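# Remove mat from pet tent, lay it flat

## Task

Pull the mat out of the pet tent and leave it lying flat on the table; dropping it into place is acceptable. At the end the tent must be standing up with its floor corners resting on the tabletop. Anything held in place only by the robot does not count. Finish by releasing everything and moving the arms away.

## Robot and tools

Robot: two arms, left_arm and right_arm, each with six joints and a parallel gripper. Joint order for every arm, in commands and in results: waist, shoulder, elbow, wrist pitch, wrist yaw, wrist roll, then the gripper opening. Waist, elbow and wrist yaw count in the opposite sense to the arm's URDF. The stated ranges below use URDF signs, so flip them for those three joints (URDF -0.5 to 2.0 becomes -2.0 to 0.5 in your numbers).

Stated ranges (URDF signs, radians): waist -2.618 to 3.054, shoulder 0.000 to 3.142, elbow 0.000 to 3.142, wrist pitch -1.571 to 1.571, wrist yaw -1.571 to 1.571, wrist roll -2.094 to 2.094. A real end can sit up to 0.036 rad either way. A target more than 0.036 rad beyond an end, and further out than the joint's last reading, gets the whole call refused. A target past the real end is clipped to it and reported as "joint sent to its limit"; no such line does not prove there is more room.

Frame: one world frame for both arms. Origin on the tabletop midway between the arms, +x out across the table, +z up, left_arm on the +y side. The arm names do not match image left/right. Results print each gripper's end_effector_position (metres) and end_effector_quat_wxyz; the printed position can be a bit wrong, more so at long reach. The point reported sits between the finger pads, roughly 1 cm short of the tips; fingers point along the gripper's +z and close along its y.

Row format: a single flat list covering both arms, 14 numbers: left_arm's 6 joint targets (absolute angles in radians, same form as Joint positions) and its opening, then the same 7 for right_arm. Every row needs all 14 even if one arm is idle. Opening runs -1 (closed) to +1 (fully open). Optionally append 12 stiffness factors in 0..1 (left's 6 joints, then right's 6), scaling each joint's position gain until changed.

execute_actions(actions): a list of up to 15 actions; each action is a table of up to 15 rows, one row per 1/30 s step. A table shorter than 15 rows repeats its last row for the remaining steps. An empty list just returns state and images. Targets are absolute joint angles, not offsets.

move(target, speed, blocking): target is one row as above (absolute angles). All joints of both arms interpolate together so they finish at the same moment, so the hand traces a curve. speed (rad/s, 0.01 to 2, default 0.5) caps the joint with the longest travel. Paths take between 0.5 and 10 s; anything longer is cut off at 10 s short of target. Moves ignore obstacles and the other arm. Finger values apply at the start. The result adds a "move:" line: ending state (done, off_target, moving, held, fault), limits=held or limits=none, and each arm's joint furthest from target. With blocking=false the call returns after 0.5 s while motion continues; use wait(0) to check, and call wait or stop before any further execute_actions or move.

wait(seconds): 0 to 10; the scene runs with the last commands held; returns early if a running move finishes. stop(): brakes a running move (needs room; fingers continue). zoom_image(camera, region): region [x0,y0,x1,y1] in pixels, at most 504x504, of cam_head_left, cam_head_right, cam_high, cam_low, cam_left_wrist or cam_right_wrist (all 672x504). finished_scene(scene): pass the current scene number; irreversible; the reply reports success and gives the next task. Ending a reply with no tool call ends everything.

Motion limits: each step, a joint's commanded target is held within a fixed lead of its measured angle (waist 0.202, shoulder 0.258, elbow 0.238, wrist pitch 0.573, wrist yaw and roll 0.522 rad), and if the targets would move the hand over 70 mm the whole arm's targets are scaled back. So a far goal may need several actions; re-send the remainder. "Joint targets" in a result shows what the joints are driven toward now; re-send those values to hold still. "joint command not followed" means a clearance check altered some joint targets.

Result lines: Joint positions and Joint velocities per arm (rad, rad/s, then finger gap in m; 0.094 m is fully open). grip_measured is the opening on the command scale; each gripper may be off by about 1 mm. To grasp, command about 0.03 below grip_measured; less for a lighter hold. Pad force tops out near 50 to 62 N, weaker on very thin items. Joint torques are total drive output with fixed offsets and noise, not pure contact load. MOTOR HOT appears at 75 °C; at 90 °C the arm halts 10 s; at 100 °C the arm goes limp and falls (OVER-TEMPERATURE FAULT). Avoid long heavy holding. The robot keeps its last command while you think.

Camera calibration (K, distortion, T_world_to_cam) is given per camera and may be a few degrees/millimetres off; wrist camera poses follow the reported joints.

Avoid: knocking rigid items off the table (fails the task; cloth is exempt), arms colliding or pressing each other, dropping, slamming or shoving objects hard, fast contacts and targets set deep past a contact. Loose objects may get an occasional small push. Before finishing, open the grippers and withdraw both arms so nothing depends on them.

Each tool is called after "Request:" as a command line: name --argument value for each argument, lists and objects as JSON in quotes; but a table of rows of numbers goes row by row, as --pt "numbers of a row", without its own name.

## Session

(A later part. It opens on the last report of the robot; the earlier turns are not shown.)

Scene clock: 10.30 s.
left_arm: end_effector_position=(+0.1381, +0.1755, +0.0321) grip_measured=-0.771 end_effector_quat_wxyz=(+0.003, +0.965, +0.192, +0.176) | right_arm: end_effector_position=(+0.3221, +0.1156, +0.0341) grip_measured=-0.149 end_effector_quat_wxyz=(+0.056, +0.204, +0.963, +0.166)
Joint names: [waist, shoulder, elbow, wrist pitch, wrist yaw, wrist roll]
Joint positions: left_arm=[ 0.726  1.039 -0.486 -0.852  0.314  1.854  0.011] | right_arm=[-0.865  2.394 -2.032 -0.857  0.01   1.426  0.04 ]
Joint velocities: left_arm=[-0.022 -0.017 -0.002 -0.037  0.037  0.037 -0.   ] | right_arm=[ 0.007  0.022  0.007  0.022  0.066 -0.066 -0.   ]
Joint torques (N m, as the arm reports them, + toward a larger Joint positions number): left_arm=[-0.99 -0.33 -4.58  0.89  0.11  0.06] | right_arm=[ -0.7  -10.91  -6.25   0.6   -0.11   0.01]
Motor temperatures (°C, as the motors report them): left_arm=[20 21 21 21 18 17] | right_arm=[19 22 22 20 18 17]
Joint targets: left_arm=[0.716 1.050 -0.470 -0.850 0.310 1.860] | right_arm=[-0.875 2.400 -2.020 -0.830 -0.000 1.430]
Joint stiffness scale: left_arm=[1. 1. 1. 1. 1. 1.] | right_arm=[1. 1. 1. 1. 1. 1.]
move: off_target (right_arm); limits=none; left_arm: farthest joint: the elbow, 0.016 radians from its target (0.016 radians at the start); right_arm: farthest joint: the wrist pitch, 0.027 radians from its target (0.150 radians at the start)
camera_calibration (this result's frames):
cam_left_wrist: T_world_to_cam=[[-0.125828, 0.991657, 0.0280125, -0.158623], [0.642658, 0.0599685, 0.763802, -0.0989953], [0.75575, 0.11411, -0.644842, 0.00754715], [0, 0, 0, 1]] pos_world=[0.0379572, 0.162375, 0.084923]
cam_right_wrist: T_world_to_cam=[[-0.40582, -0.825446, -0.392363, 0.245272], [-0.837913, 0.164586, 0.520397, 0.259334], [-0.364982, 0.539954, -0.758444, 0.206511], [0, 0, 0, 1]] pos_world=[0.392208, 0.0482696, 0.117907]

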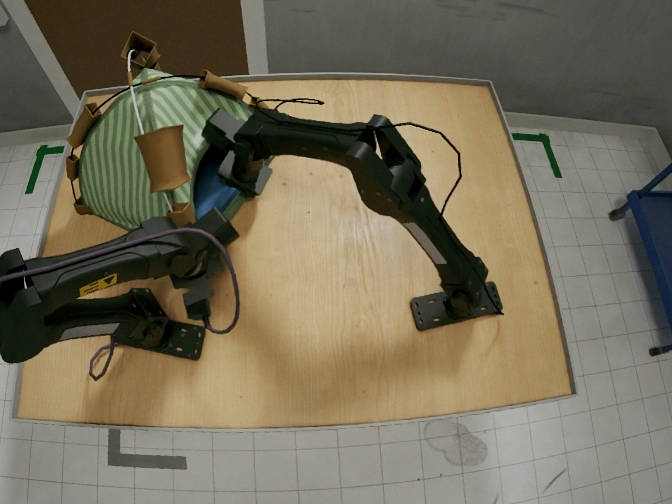

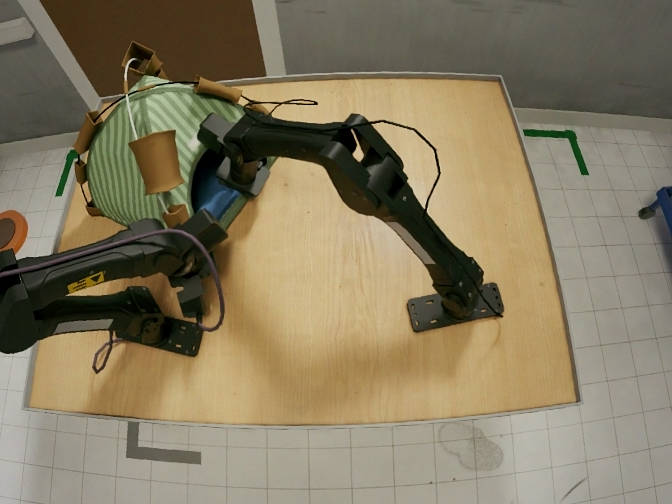

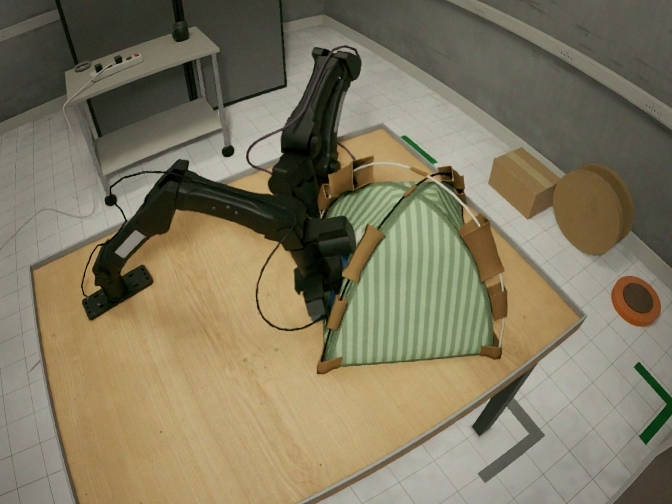

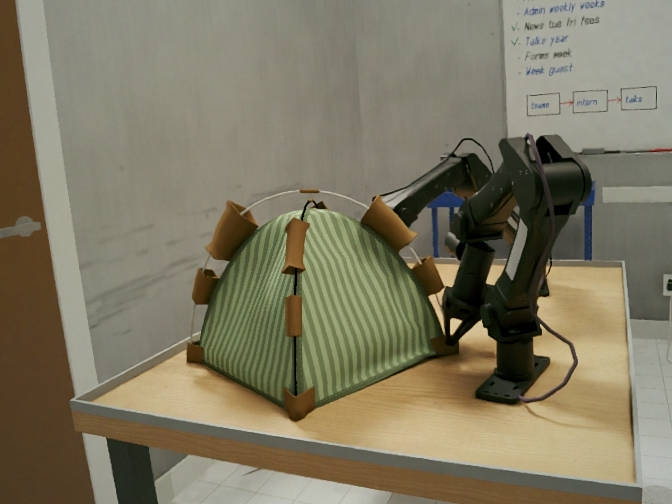

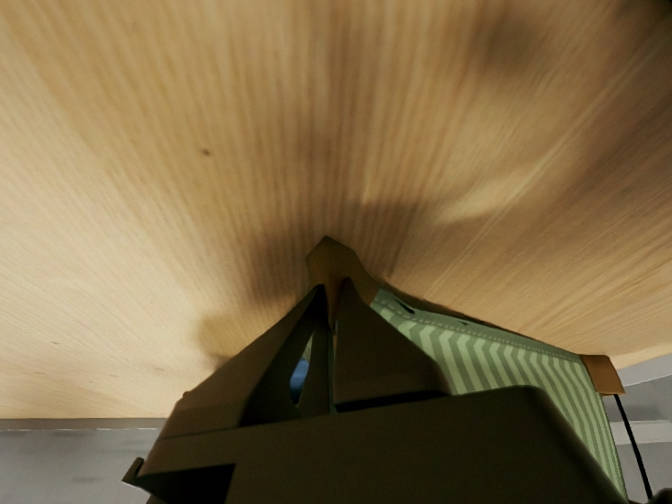

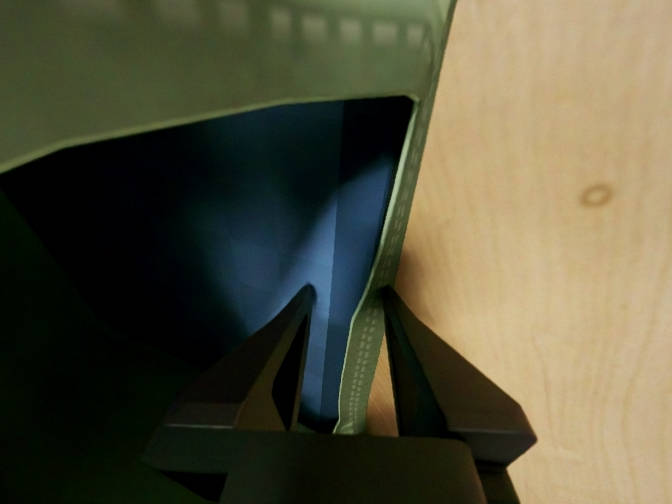

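Request:
move --target '[0.716,1.05,-0.47,-0.85,0.31,1.86,-1, -0.875,2.31,-2.04,-0.9,0,1.43,-0.15]' --speed 0.3

Request:
move --target '[0.716,1.05,-0.47,-0.85,0.31,1.86,-1, -0.875,2.465,-2.285,-1.01,0,1.43,-0.65]' --speed 0.3

Request:
move --target '[0.716,1.05,-0.47,-0.85,0.31,1.86,-1, -0.875,2.525,-2.285,-0.92,0,1.43,-0.65]' --speed 0.2

Scene clock: 11.50 s.
left_arm: end_effector_position=(+0.1381, +0.1755, +0.0321) grip_measured=-0.771 end_effector_quat_wxyz=(+0.003, +0.965, +0.192, +0.176) | right_arm: end_effector_position=(+0.3216, +0.1148, +0.0655) grip_measured=-0.149 end_effector_quat_wxyz=(+0.063, +0.203, +0.960, +0.184)
Joint names: [waist, shoulder, elbow, wrist pitch, wrist yaw, wrist roll]
Joint positions: left_arm=[ 0.726  1.039 -0.486 -0.852  0.314  1.854  0.011] | right_arm=[-0.865  2.331 -2.032 -0.88   0.01   1.426  0.04 ]
Joint velocities: left_arm=[ 0.007  0.007  0.017 -0.007  0.095 -0.095 -0.001] | right_arm=[-0.017 -0.012  0.012  0.037 -0.066 -0.007  0.   ]
Joint torques (N m, as the arm reports them, + toward a larger Joint positions number): left_arm=[-0.91 -0.31 -4.33  0.93  0.12  0.07] | right_arm=[ -0.73 -12.43  -8.26   0.26  -0.12   0.02]
Motor temperatures (°C, as the motors report them): left_arm=[20 21 21 21 18 17] | right_arm=[19 22 22 20 18 17]
Joint targets: left_arm=[0.716 1.050 -0.470 -0.850 0.310 1.860] | right_arm=[-0.875 2.310 -2.040 -0.900 0.000 1.430]
Joint stiffness scale: left_arm=[1. 1. 1. 1. 1. 1.] | right_arm=[1. 1. 1. 1. 1. 1.]
move: off_target (right_arm); limits=none; left_arm: farthest joint: the elbow, 0.016 radians from its target (0.016 radians at the start); right_arm: farthest joint: the shoulder, 0.021 radians from its target (0.084 radians at the start)
camera_calibration (this result's frames):
cam_left_wrist: T_world_to_cam=[[-0.125828, 0.991657, 0.0280125, -0.158623], [0.642658, 0.0599685, 0.763802, -0.0989953], [0.75575, 0.11411, -0.644842, 0.00754715], [0, 0, 0, 1]] pos_world=[0.0379572, 0.162375, 0.084923]
cam_right_wrist: T_world_to_cam=[[-0.396959, -0.811398, -0.429018, 0.254693], [-0.849002, 0.147006, 0.507528, 0.249111], [-0.348739, 0.565705, -0.747234, 0.22169], [0, 0, 0, 1]] pos_world=[0.38991, 0.044626, 0.148491]

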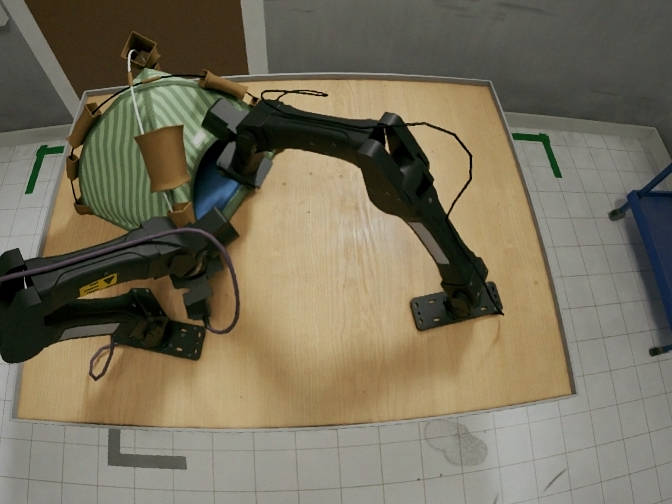

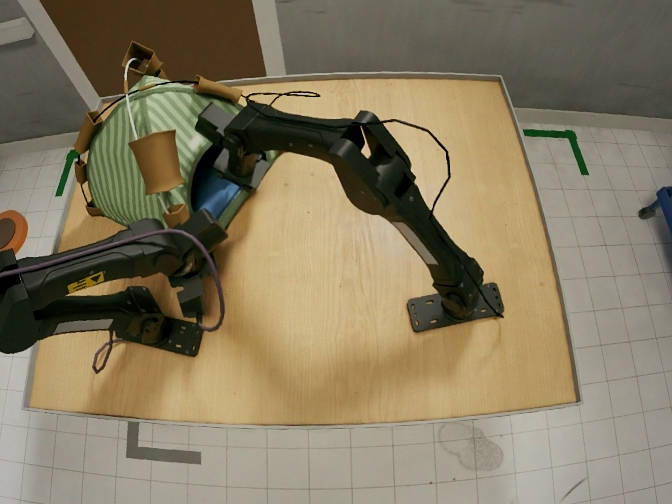

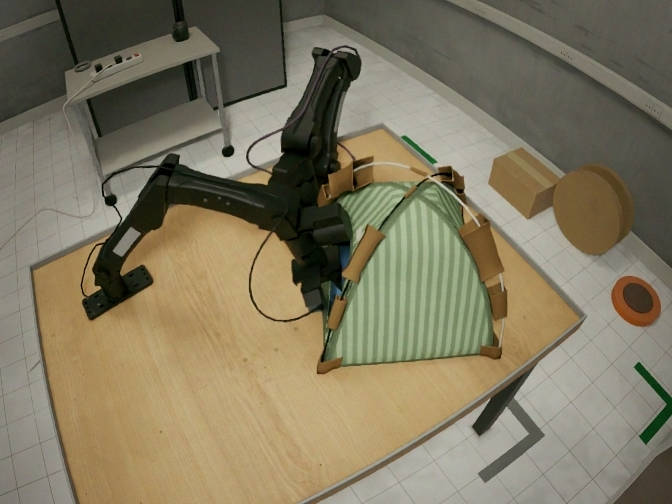

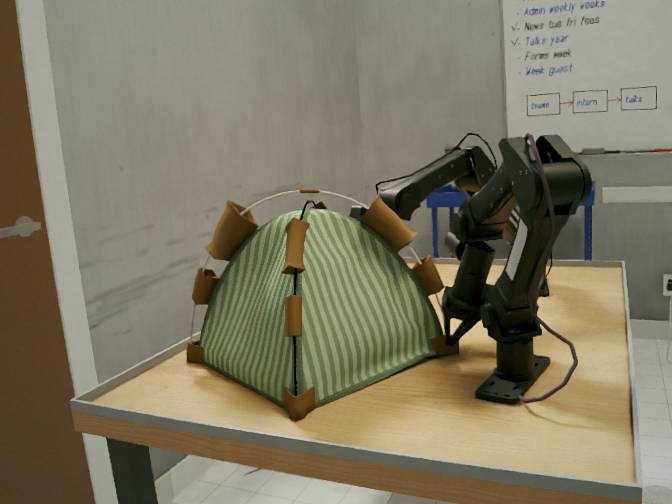

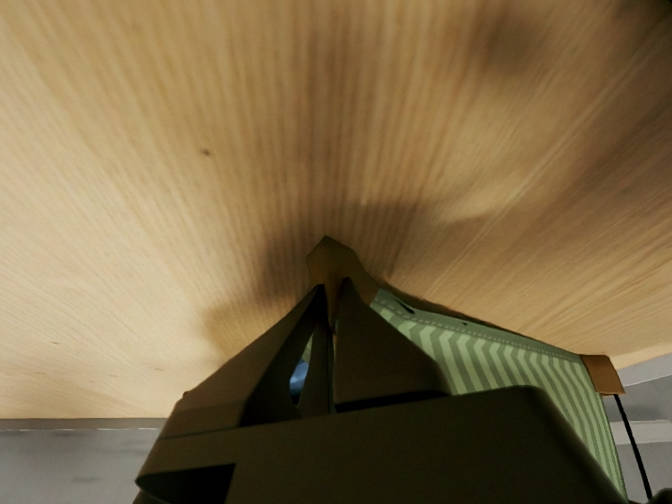

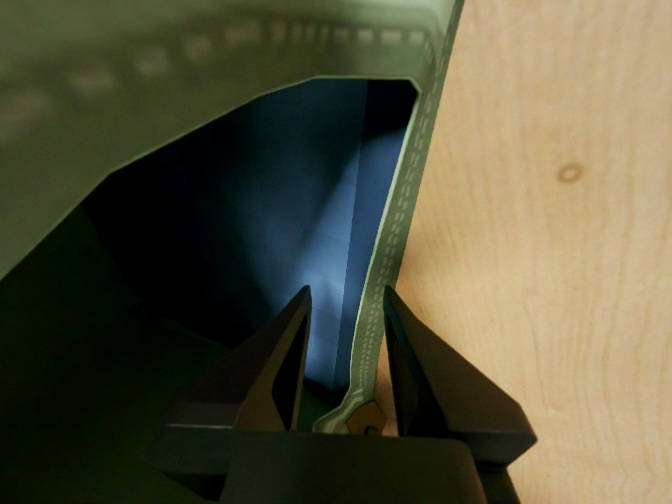

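Scene clock: 12.97 s.
left_arm: end_effector_position=(+0.1381, +0.1755, +0.0321) grip_measured=-0.771 end_effector_quat_wxyz=(+0.003, +0.965, +0.192, +0.176) | right_arm: end_effector_position=(+0.3324, +0.1319, +0.0651) grip_measured=-0.648 end_effector_quat_wxyz=(+0.061, +0.203, +0.961, +0.179)
Joint names: [waist, shoulder, elbow, wrist pitch, wrist yaw, wrist roll]
Joint positions: left_arm=[ 0.726  1.039 -0.486 -0.852  0.314  1.854  0.011] | right_arm=[-0.865  2.456 -2.256 -0.989  0.01   1.427  0.017]
Joint velocities: left_arm=[-0.017 -0.007  0.022  0.007 -0.022  0.066 -0.   ] | right_arm=[-0.007 -0.002 -0.017  0.022 -0.022  0.037  0.   ]
Joint torques (N m, as the arm reports them, + toward a larger Joint positions number): left_arm=[-1.12 -0.41 -4.09  0.88  0.13  0.06] | right_arm=[ -0.67 -11.05 -10.16   0.23  -0.12   0.01]
Motor temperatures (°C, as the motors report them): left_arm=[20 21 22 21 18 17] | right_arm=[19 23 22 20 18 17]
Joint targets: left_arm=[0.716 1.050 -0.470 -0.850 0.310 1.860] | right_arm=[-0.875 2.465 -2.285 -1.010 0.000 1.430]
Joint stiffness scale: left_arm=[1. 1. 1. 1. 1. 1.] | right_arm=[1. 1. 1. 1. 1. 1.]
move: off_target (right_arm); limits=none; left_arm: farthest joint: the elbow, 0.016 radians from its target (0.016 radians at the start); right_arm: farthest joint: the elbow, 0.029 radians from its target (0.253 radians at the start)
camera_calibration (this result's frames):
cam_left_wrist: T_world_to_cam=[[-0.125828, 0.991657, 0.0280125, -0.158623], [0.642658, 0.0599685, 0.763802, -0.0989953], [0.75575, 0.11411, -0.644842, 0.00754715], [0, 0, 0, 1]] pos_world=[0.0379572, 0.162375, 0.084923]
cam_right_wrist: T_world_to_cam=[[-0.399802, -0.815194, -0.419067, 0.273401], [-0.84588, 0.152034, 0.511246, 0.253998], [-0.353052, 0.558878, -0.75034, 0.218025], [0, 0, 0, 1]] pos_world=[0.401132, 0.0624092, 0.14831]

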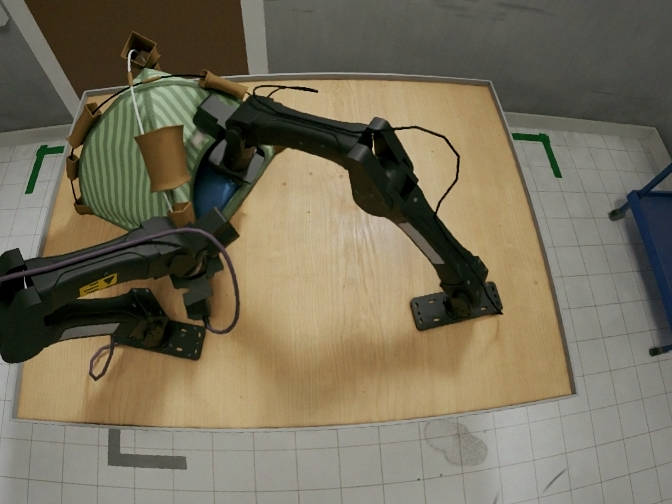

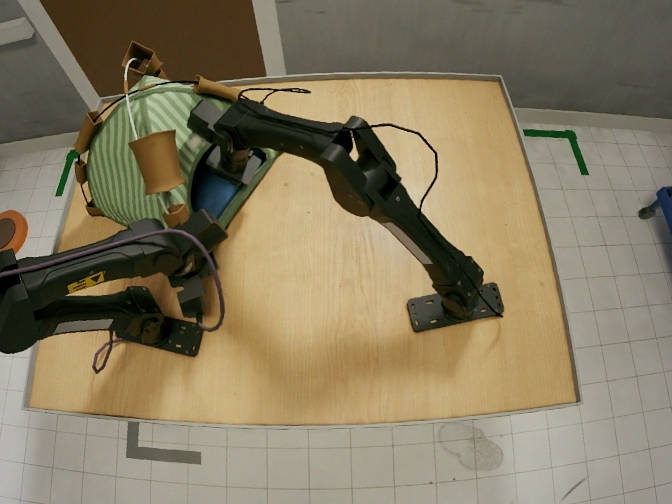

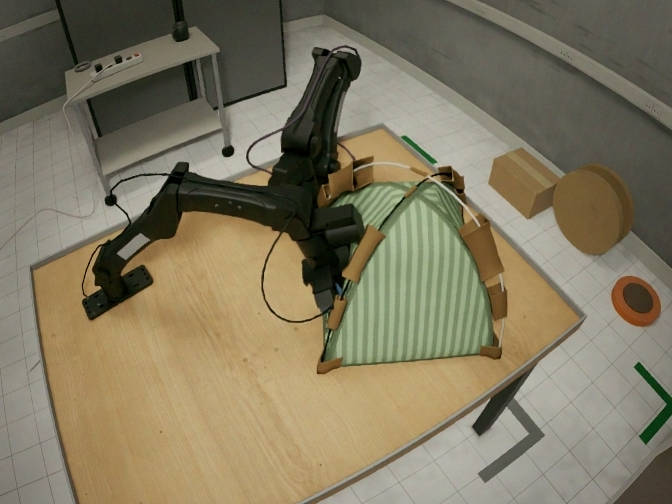

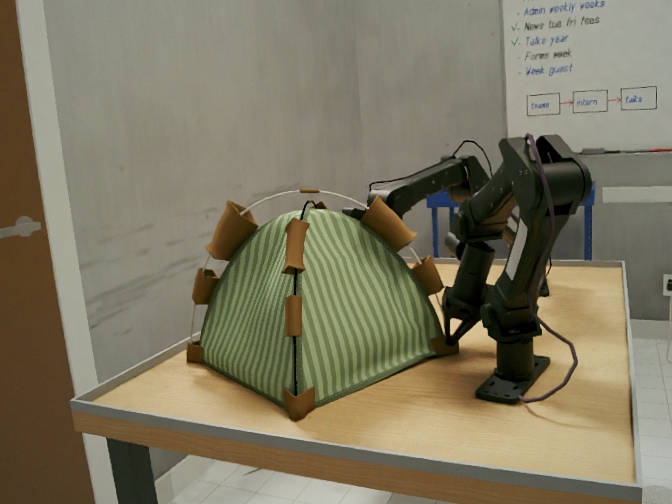

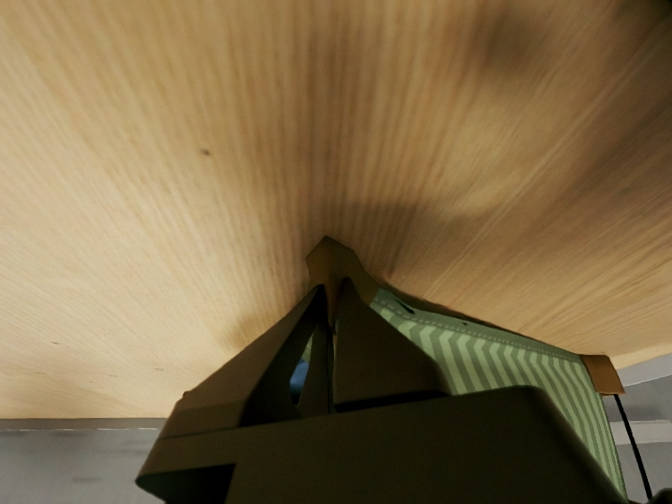

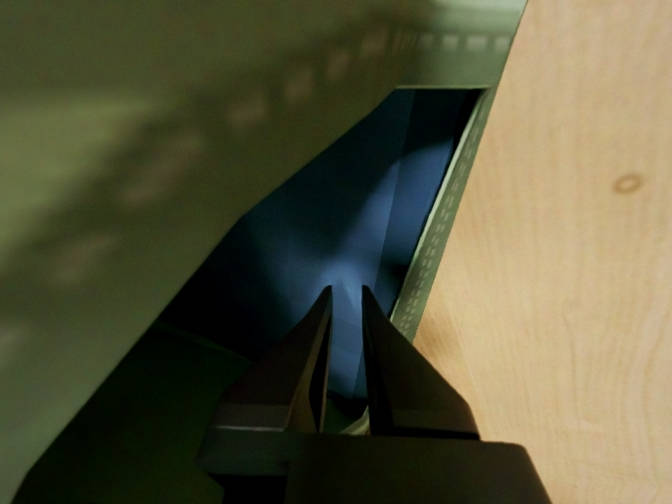

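Scene clock: 13.83 s.
left_arm: end_effector_position=(+0.1381, +0.1755, +0.0321) grip_measured=-0.771 end_effector_quat_wxyz=(+0.003, +0.965, +0.192, +0.176) | right_arm: end_effector_position=(+0.3363, +0.1381, +0.0370) grip_measured=-0.648 end_effector_quat_wxyz=(+0.059, +0.204, +0.962, +0.175)
Joint names: [waist, shoulder, elbow, wrist pitch, wrist yaw, wrist roll]
Joint positions: left_arm=[ 0.726  1.039 -0.486 -0.852  0.314  1.855  0.011] | right_arm=[-0.865  2.516 -2.258 -0.942  0.01   1.427  0.017]
Joint velocities: left_arm=[ 0.002 -0.022  0.002  0.11  -0.007  0.007  0.001] | right_arm=[ 0.017 -0.007  0.012 -0.051  0.037  0.007  0.001]
Joint torques (N m, as the arm reports them, + toward a larger Joint positions number): left_arm=[-0.74 -0.16 -4.25  0.9   0.12  0.08] | right_arm=[ -0.68 -11.36  -9.86   0.58  -0.12   0.  ]
Motor temperatures (°C, as the motors report them): left_arm=[20 21 22 21 18 17] | right_arm=[19 23 22 21 18 17]
Joint targets: left_arm=[0.716 1.050 -0.470 -0.850 0.310 1.860] | right_arm=[-0.875 2.525 -2.285 -0.920 -0.000 1.430]
Joint stiffness scale: left_arm=[1. 1. 1. 1. 1. 1.] | right_arm=[1. 1. 1. 1. 1. 1.]
move: off_target (right_arm); limits=none; left_arm: farthest joint: the elbow, 0.016 radians from its target (0.016 radians at the start); right_arm: farthest joint: the elbow, 0.027 radians from its target (0.029 radians at the start)
camera_calibration (this result's frames):
cam_left_wrist: T_world_to_cam=[[-0.125472, 0.991698, 0.0281446, -0.158683], [0.642698, 0.0596391, 0.763795, -0.0989427], [0.755775, 0.113924, -0.644845, 0.00757644], [0, 0, 0, 1]] pos_world=[0.0379538, 0.162404, 0.0849236]
cam_right_wrist: T_world_to_cam=[[-0.402502, -0.818764, -0.409411, 0.269331], [-0.84284, 0.156932, 0.514775, 0.268924], [-0.35723, 0.552266, -0.753253, 0.197257], [0, 0, 0, 1]] pos_world=[0.405532, 0.0693779, 0.120416]

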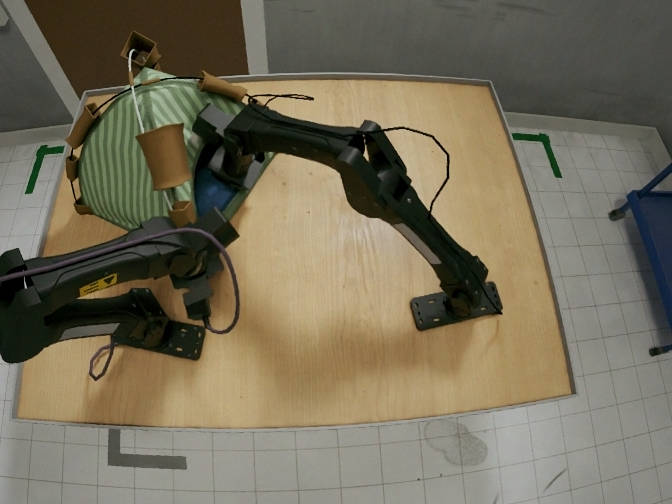

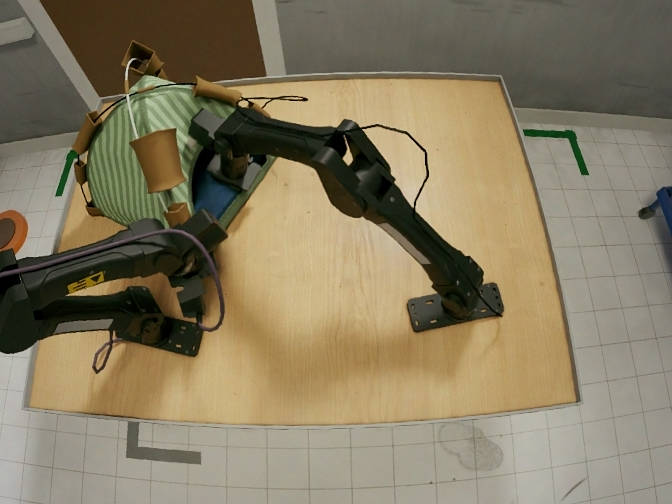

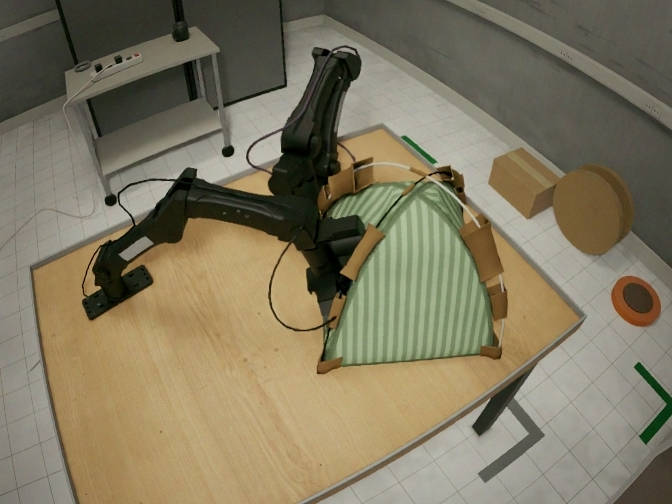

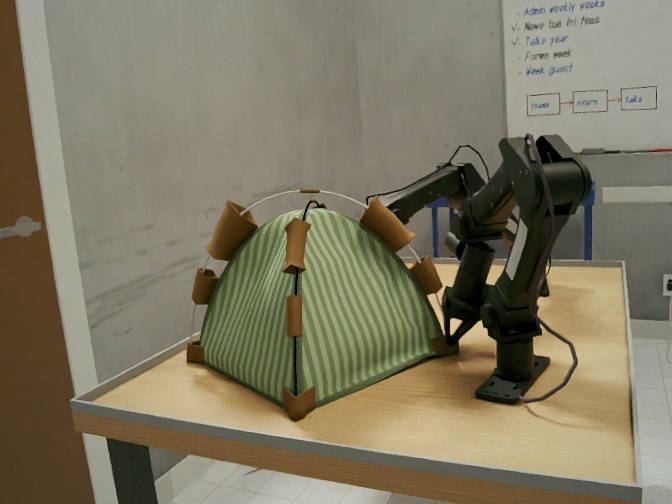

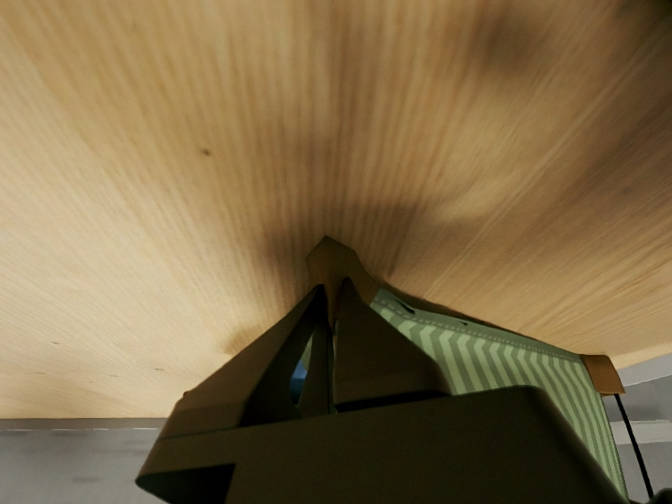

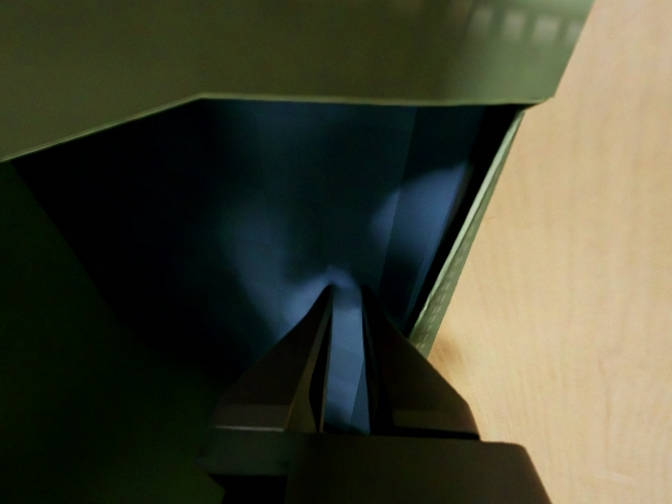

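Request:
move --target '[0.716,1.05,-0.47,-0.85,0.31,1.86,-1, -0.875,2.56,-2.285,-0.96,0,1.43,-0.65]' --speed 0.1

Request:
move --target '[0.716,1.05,-0.47,-0.85,0.31,1.86,-1, -0.875,2.59,-2.285,-0.78,0,1.43,-0.65]' --speed 0.15

Scene clock: 14.73 s.
left_arm: end_effector_position=(+0.1381, +0.1755, +0.0321) grip_measured=-0.771 end_effector_quat_wxyz=(+0.003, +0.965, +0.192, +0.176) | right_arm: end_effector_position=(+0.3364, +0.1383, +0.0350) grip_measured=-0.649 end_effector_quat_wxyz=(+0.058, +0.204, +0.962, +0.172)
Joint names: [waist, shoulder, elbow, wrist pitch, wrist yaw, wrist roll]
Joint positions: left_arm=[ 0.726  1.039 -0.486 -0.852  0.314  1.855  0.011] | right_arm=[-0.865  2.524 -2.267 -0.947  0.01   1.428  0.017]
Joint velocities: left_arm=[ 0.012  0.007  0.017 -0.037 -0.022  0.095  0.002] | right_arm=[-0.002 -0.007  0.002  0.022 -0.051  0.022  0.   ]
Joint torques (N m, as the arm reports them, + toward a larger Joint positions number): left_arm=[-0.86 -0.44 -4.42  0.85  0.14 -0.01] | right_arm=[-0.68 -9.54 -9.15  0.28 -0.12  0.02]
Motor temperatures (°C, as the motors report them): left_arm=[20 21 22 21 18 17] | right_arm=[19 23 22 21 18 17]
Joint targets: left_arm=[0.716 1.050 -0.470 -0.850 0.310 1.860] | right_arm=[-0.875 2.560 -2.285 -0.960 0.000 1.430]
Joint stiffness scale: left_arm=[1. 1. 1. 1. 1. 1.] | right_arm=[1. 1. 1. 1. 1. 1.]
move: off_target (right_arm); limits=none; left_arm: farthest joint: the elbow, 0.016 radians from its target (0.016 radians at the start); right_arm: farthest joint: the shoulder, 0.036 radians from its target (0.044 radians at the start)
camera_calibration (this result's frames):
cam_left_wrist: T_world_to_cam=[[-0.125472, 0.991698, 0.0281446, -0.158683], [0.642698, 0.0596391, 0.763795, -0.0989427], [0.755775, 0.113924, -0.644845, 0.00757644], [0, 0, 0, 1]] pos_world=[0.0379538, 0.162404, 0.0849236]
cam_right_wrist: T_world_to_cam=[[-0.403837, -0.82017, -0.405263, 0.269152], [-0.841463, 0.159192, 0.516331, 0.269194], [-0.358964, 0.549527, -0.75443, 0.196682], [0, 0, 0, 1]] pos_world=[0.405813, 0.0698147, 0.118467]

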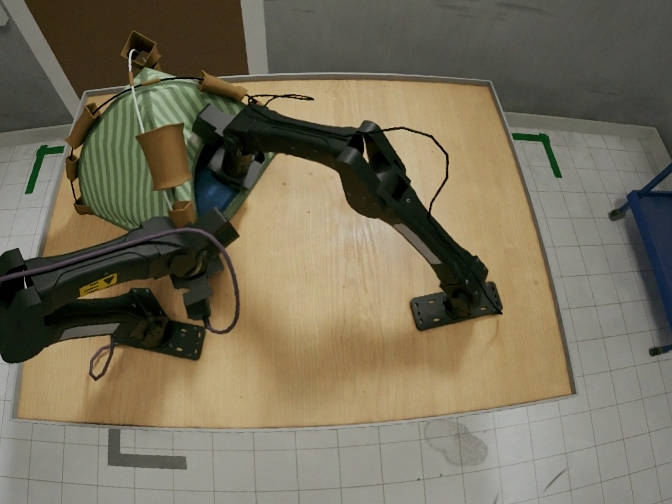

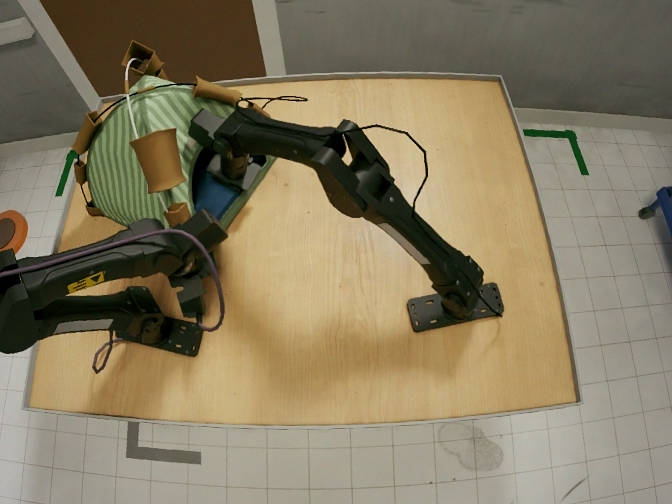

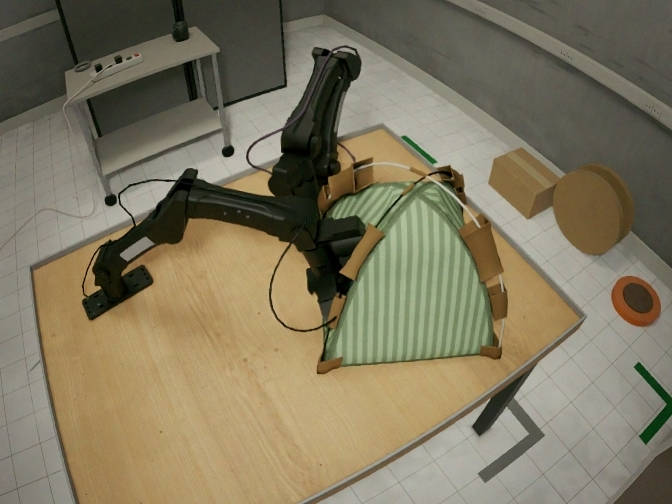

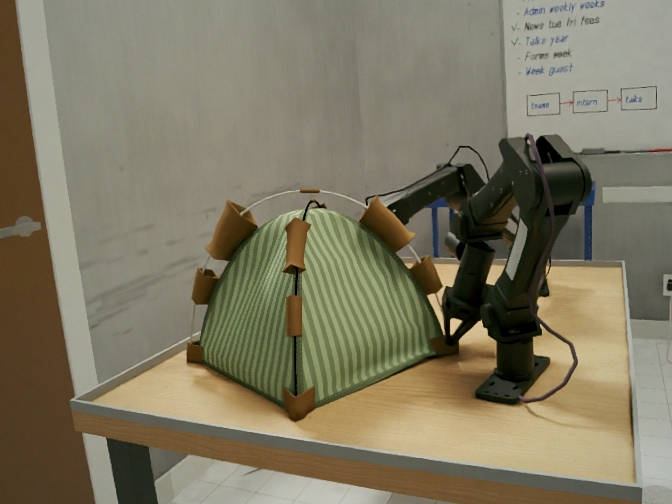

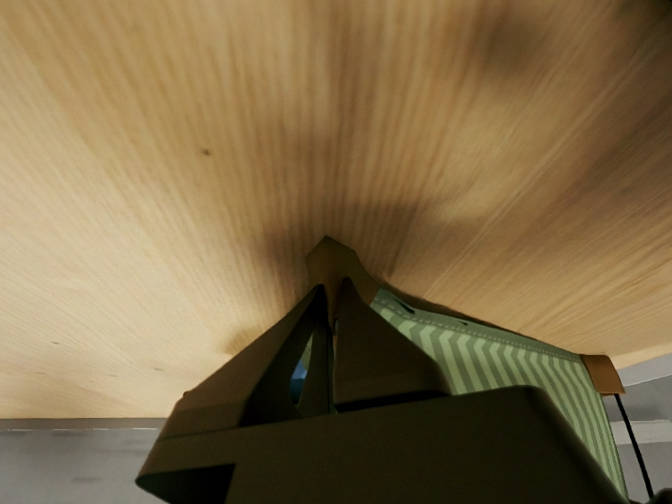

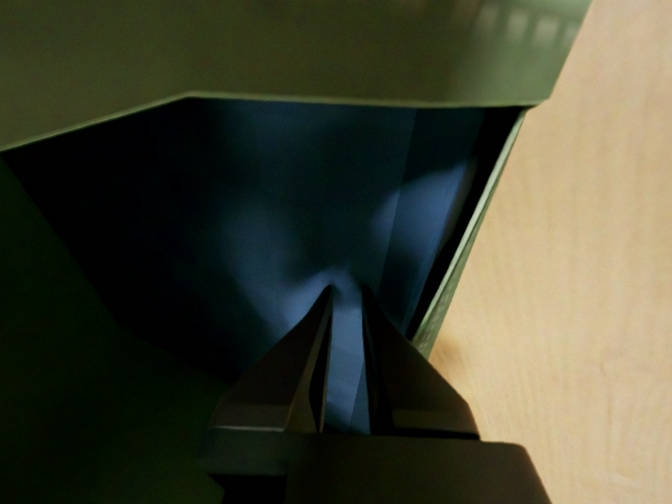

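Scene clock: 16.37 s.
left_arm: end_effector_position=(+0.1389, +0.1756, +0.0324) grip_measured=-0.771 end_effector_quat_wxyz=(+0.003, +0.965, +0.192, +0.178) | right_arm: end_effector_position=(+0.3503, +0.1604, +0.0362) grip_measured=-0.649 end_effector_quat_wxyz=(+0.075, +0.204, +0.951, +0.220)
Joint names: [waist, shoulder, elbow, wrist pitch, wrist yaw, wrist roll]
Joint positions: left_arm=[ 0.726  1.039 -0.486 -0.851  0.319  1.855  0.011] | right_arm=[-0.865  2.544 -2.267 -0.825  0.01   1.433  0.017]
Joint velocities: left_arm=[ 0.002 -0.012  0.027 -0.051  0.037  0.037  0.001] | right_arm=[ 0.007  0.012  0.022  0.007  0.095 -0.007 -0.   ]
Joint torques (N m, as the arm reports them, + toward a larger Joint positions number): left_arm=[-1.12 -0.52 -4.24  0.87  0.09  0.  ] | right_arm=[-0.71 -9.05 -9.27  0.94 -0.12 -0.04]
Motor temperatures (°C, as the motors report them): left_arm=[20 21 22 21 18 17] | right_arm=[19 24 22 21 18 17]
Joint targets: left_arm=[0.716 1.050 -0.470 -0.850 0.310 1.860] | right_arm=[-0.875 2.590 -2.285 -0.780 0.000 1.430]
Joint stiffness scale: left_arm=[1. 1. 1. 1. 1. 1.] | right_arm=[1. 1. 1. 1. 1. 1.]
move: off_target (right_arm); limits=none; left_arm: farthest joint: the elbow, 0.016 radians from its target (0.016 radians at the start); right_arm: farthest joint: the shoulder, 0.046 radians from its target (0.066 radians at the start)
camera_calibration (this result's frames):
cam_left_wrist: T_world_to_cam=[[-0.126283, 0.991573, 0.0288923, -0.158658], [0.639429, 0.059099, 0.766575, -0.0992048], [0.758408, 0.11528, -0.641504, 0.00645643], [0, 0, 0, 1]] pos_world=[0.038502, 0.16244, 0.0847738]
cam_right_wrist: T_world_to_cam=[[-0.383541, -0.778753, -0.496427, 0.282927], [-0.867353, 0.11914, 0.483223, 0.29348], [-0.317167, 0.615913, -0.721149, 0.163949], [0, 0, 0, 1]] pos_world=[0.415064, 0.0843871, 0.116869]

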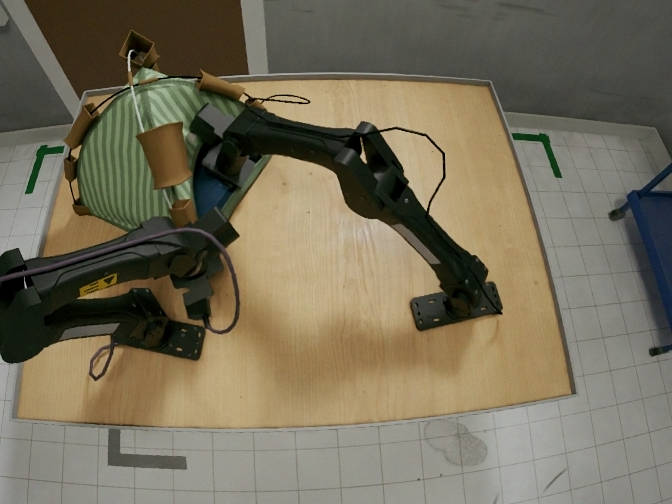

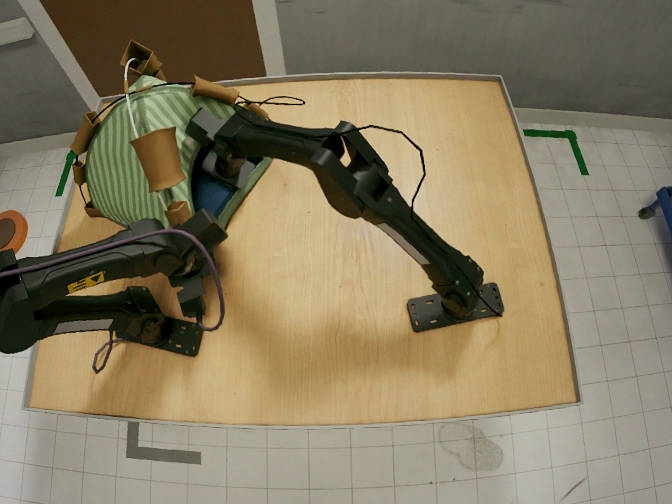

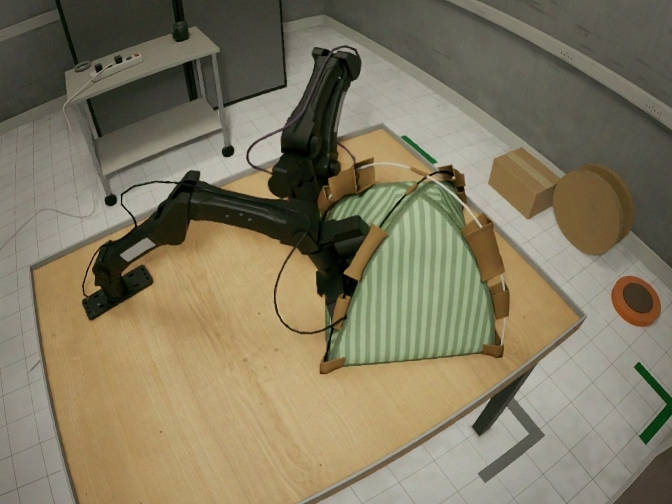

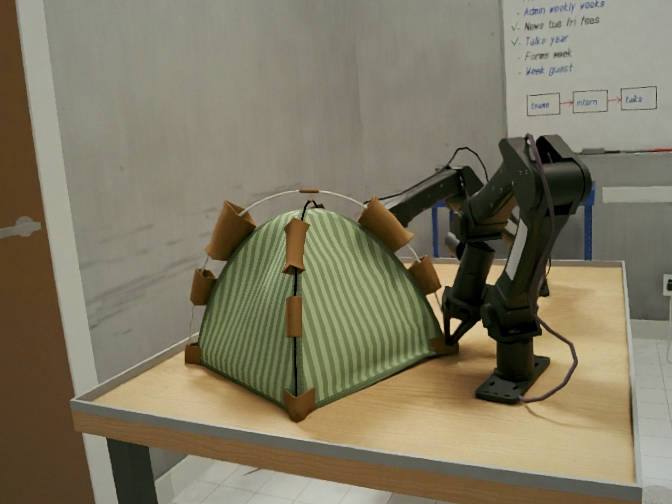

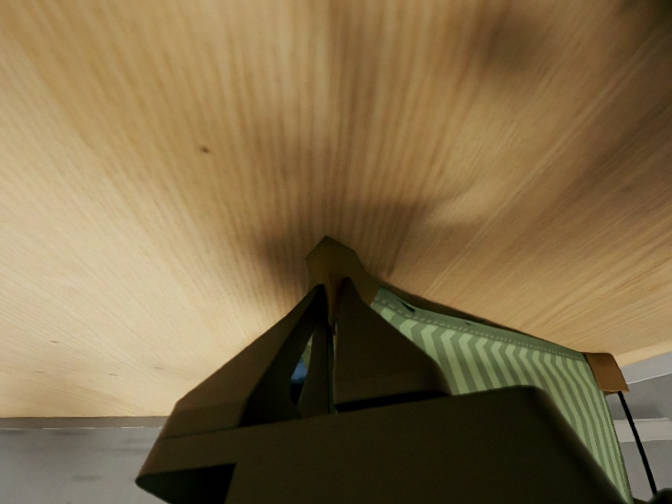

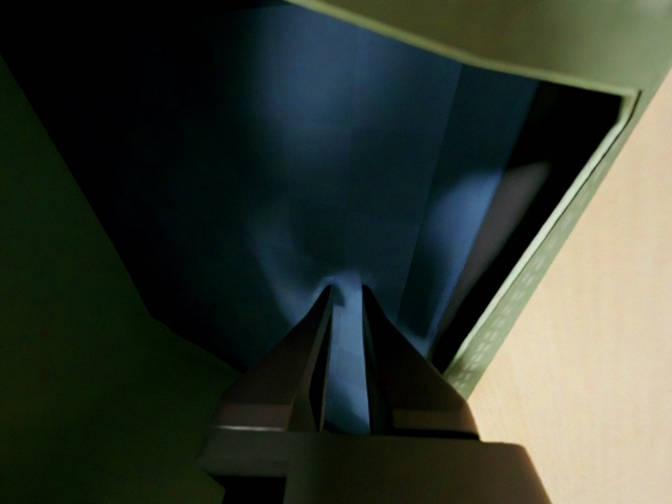

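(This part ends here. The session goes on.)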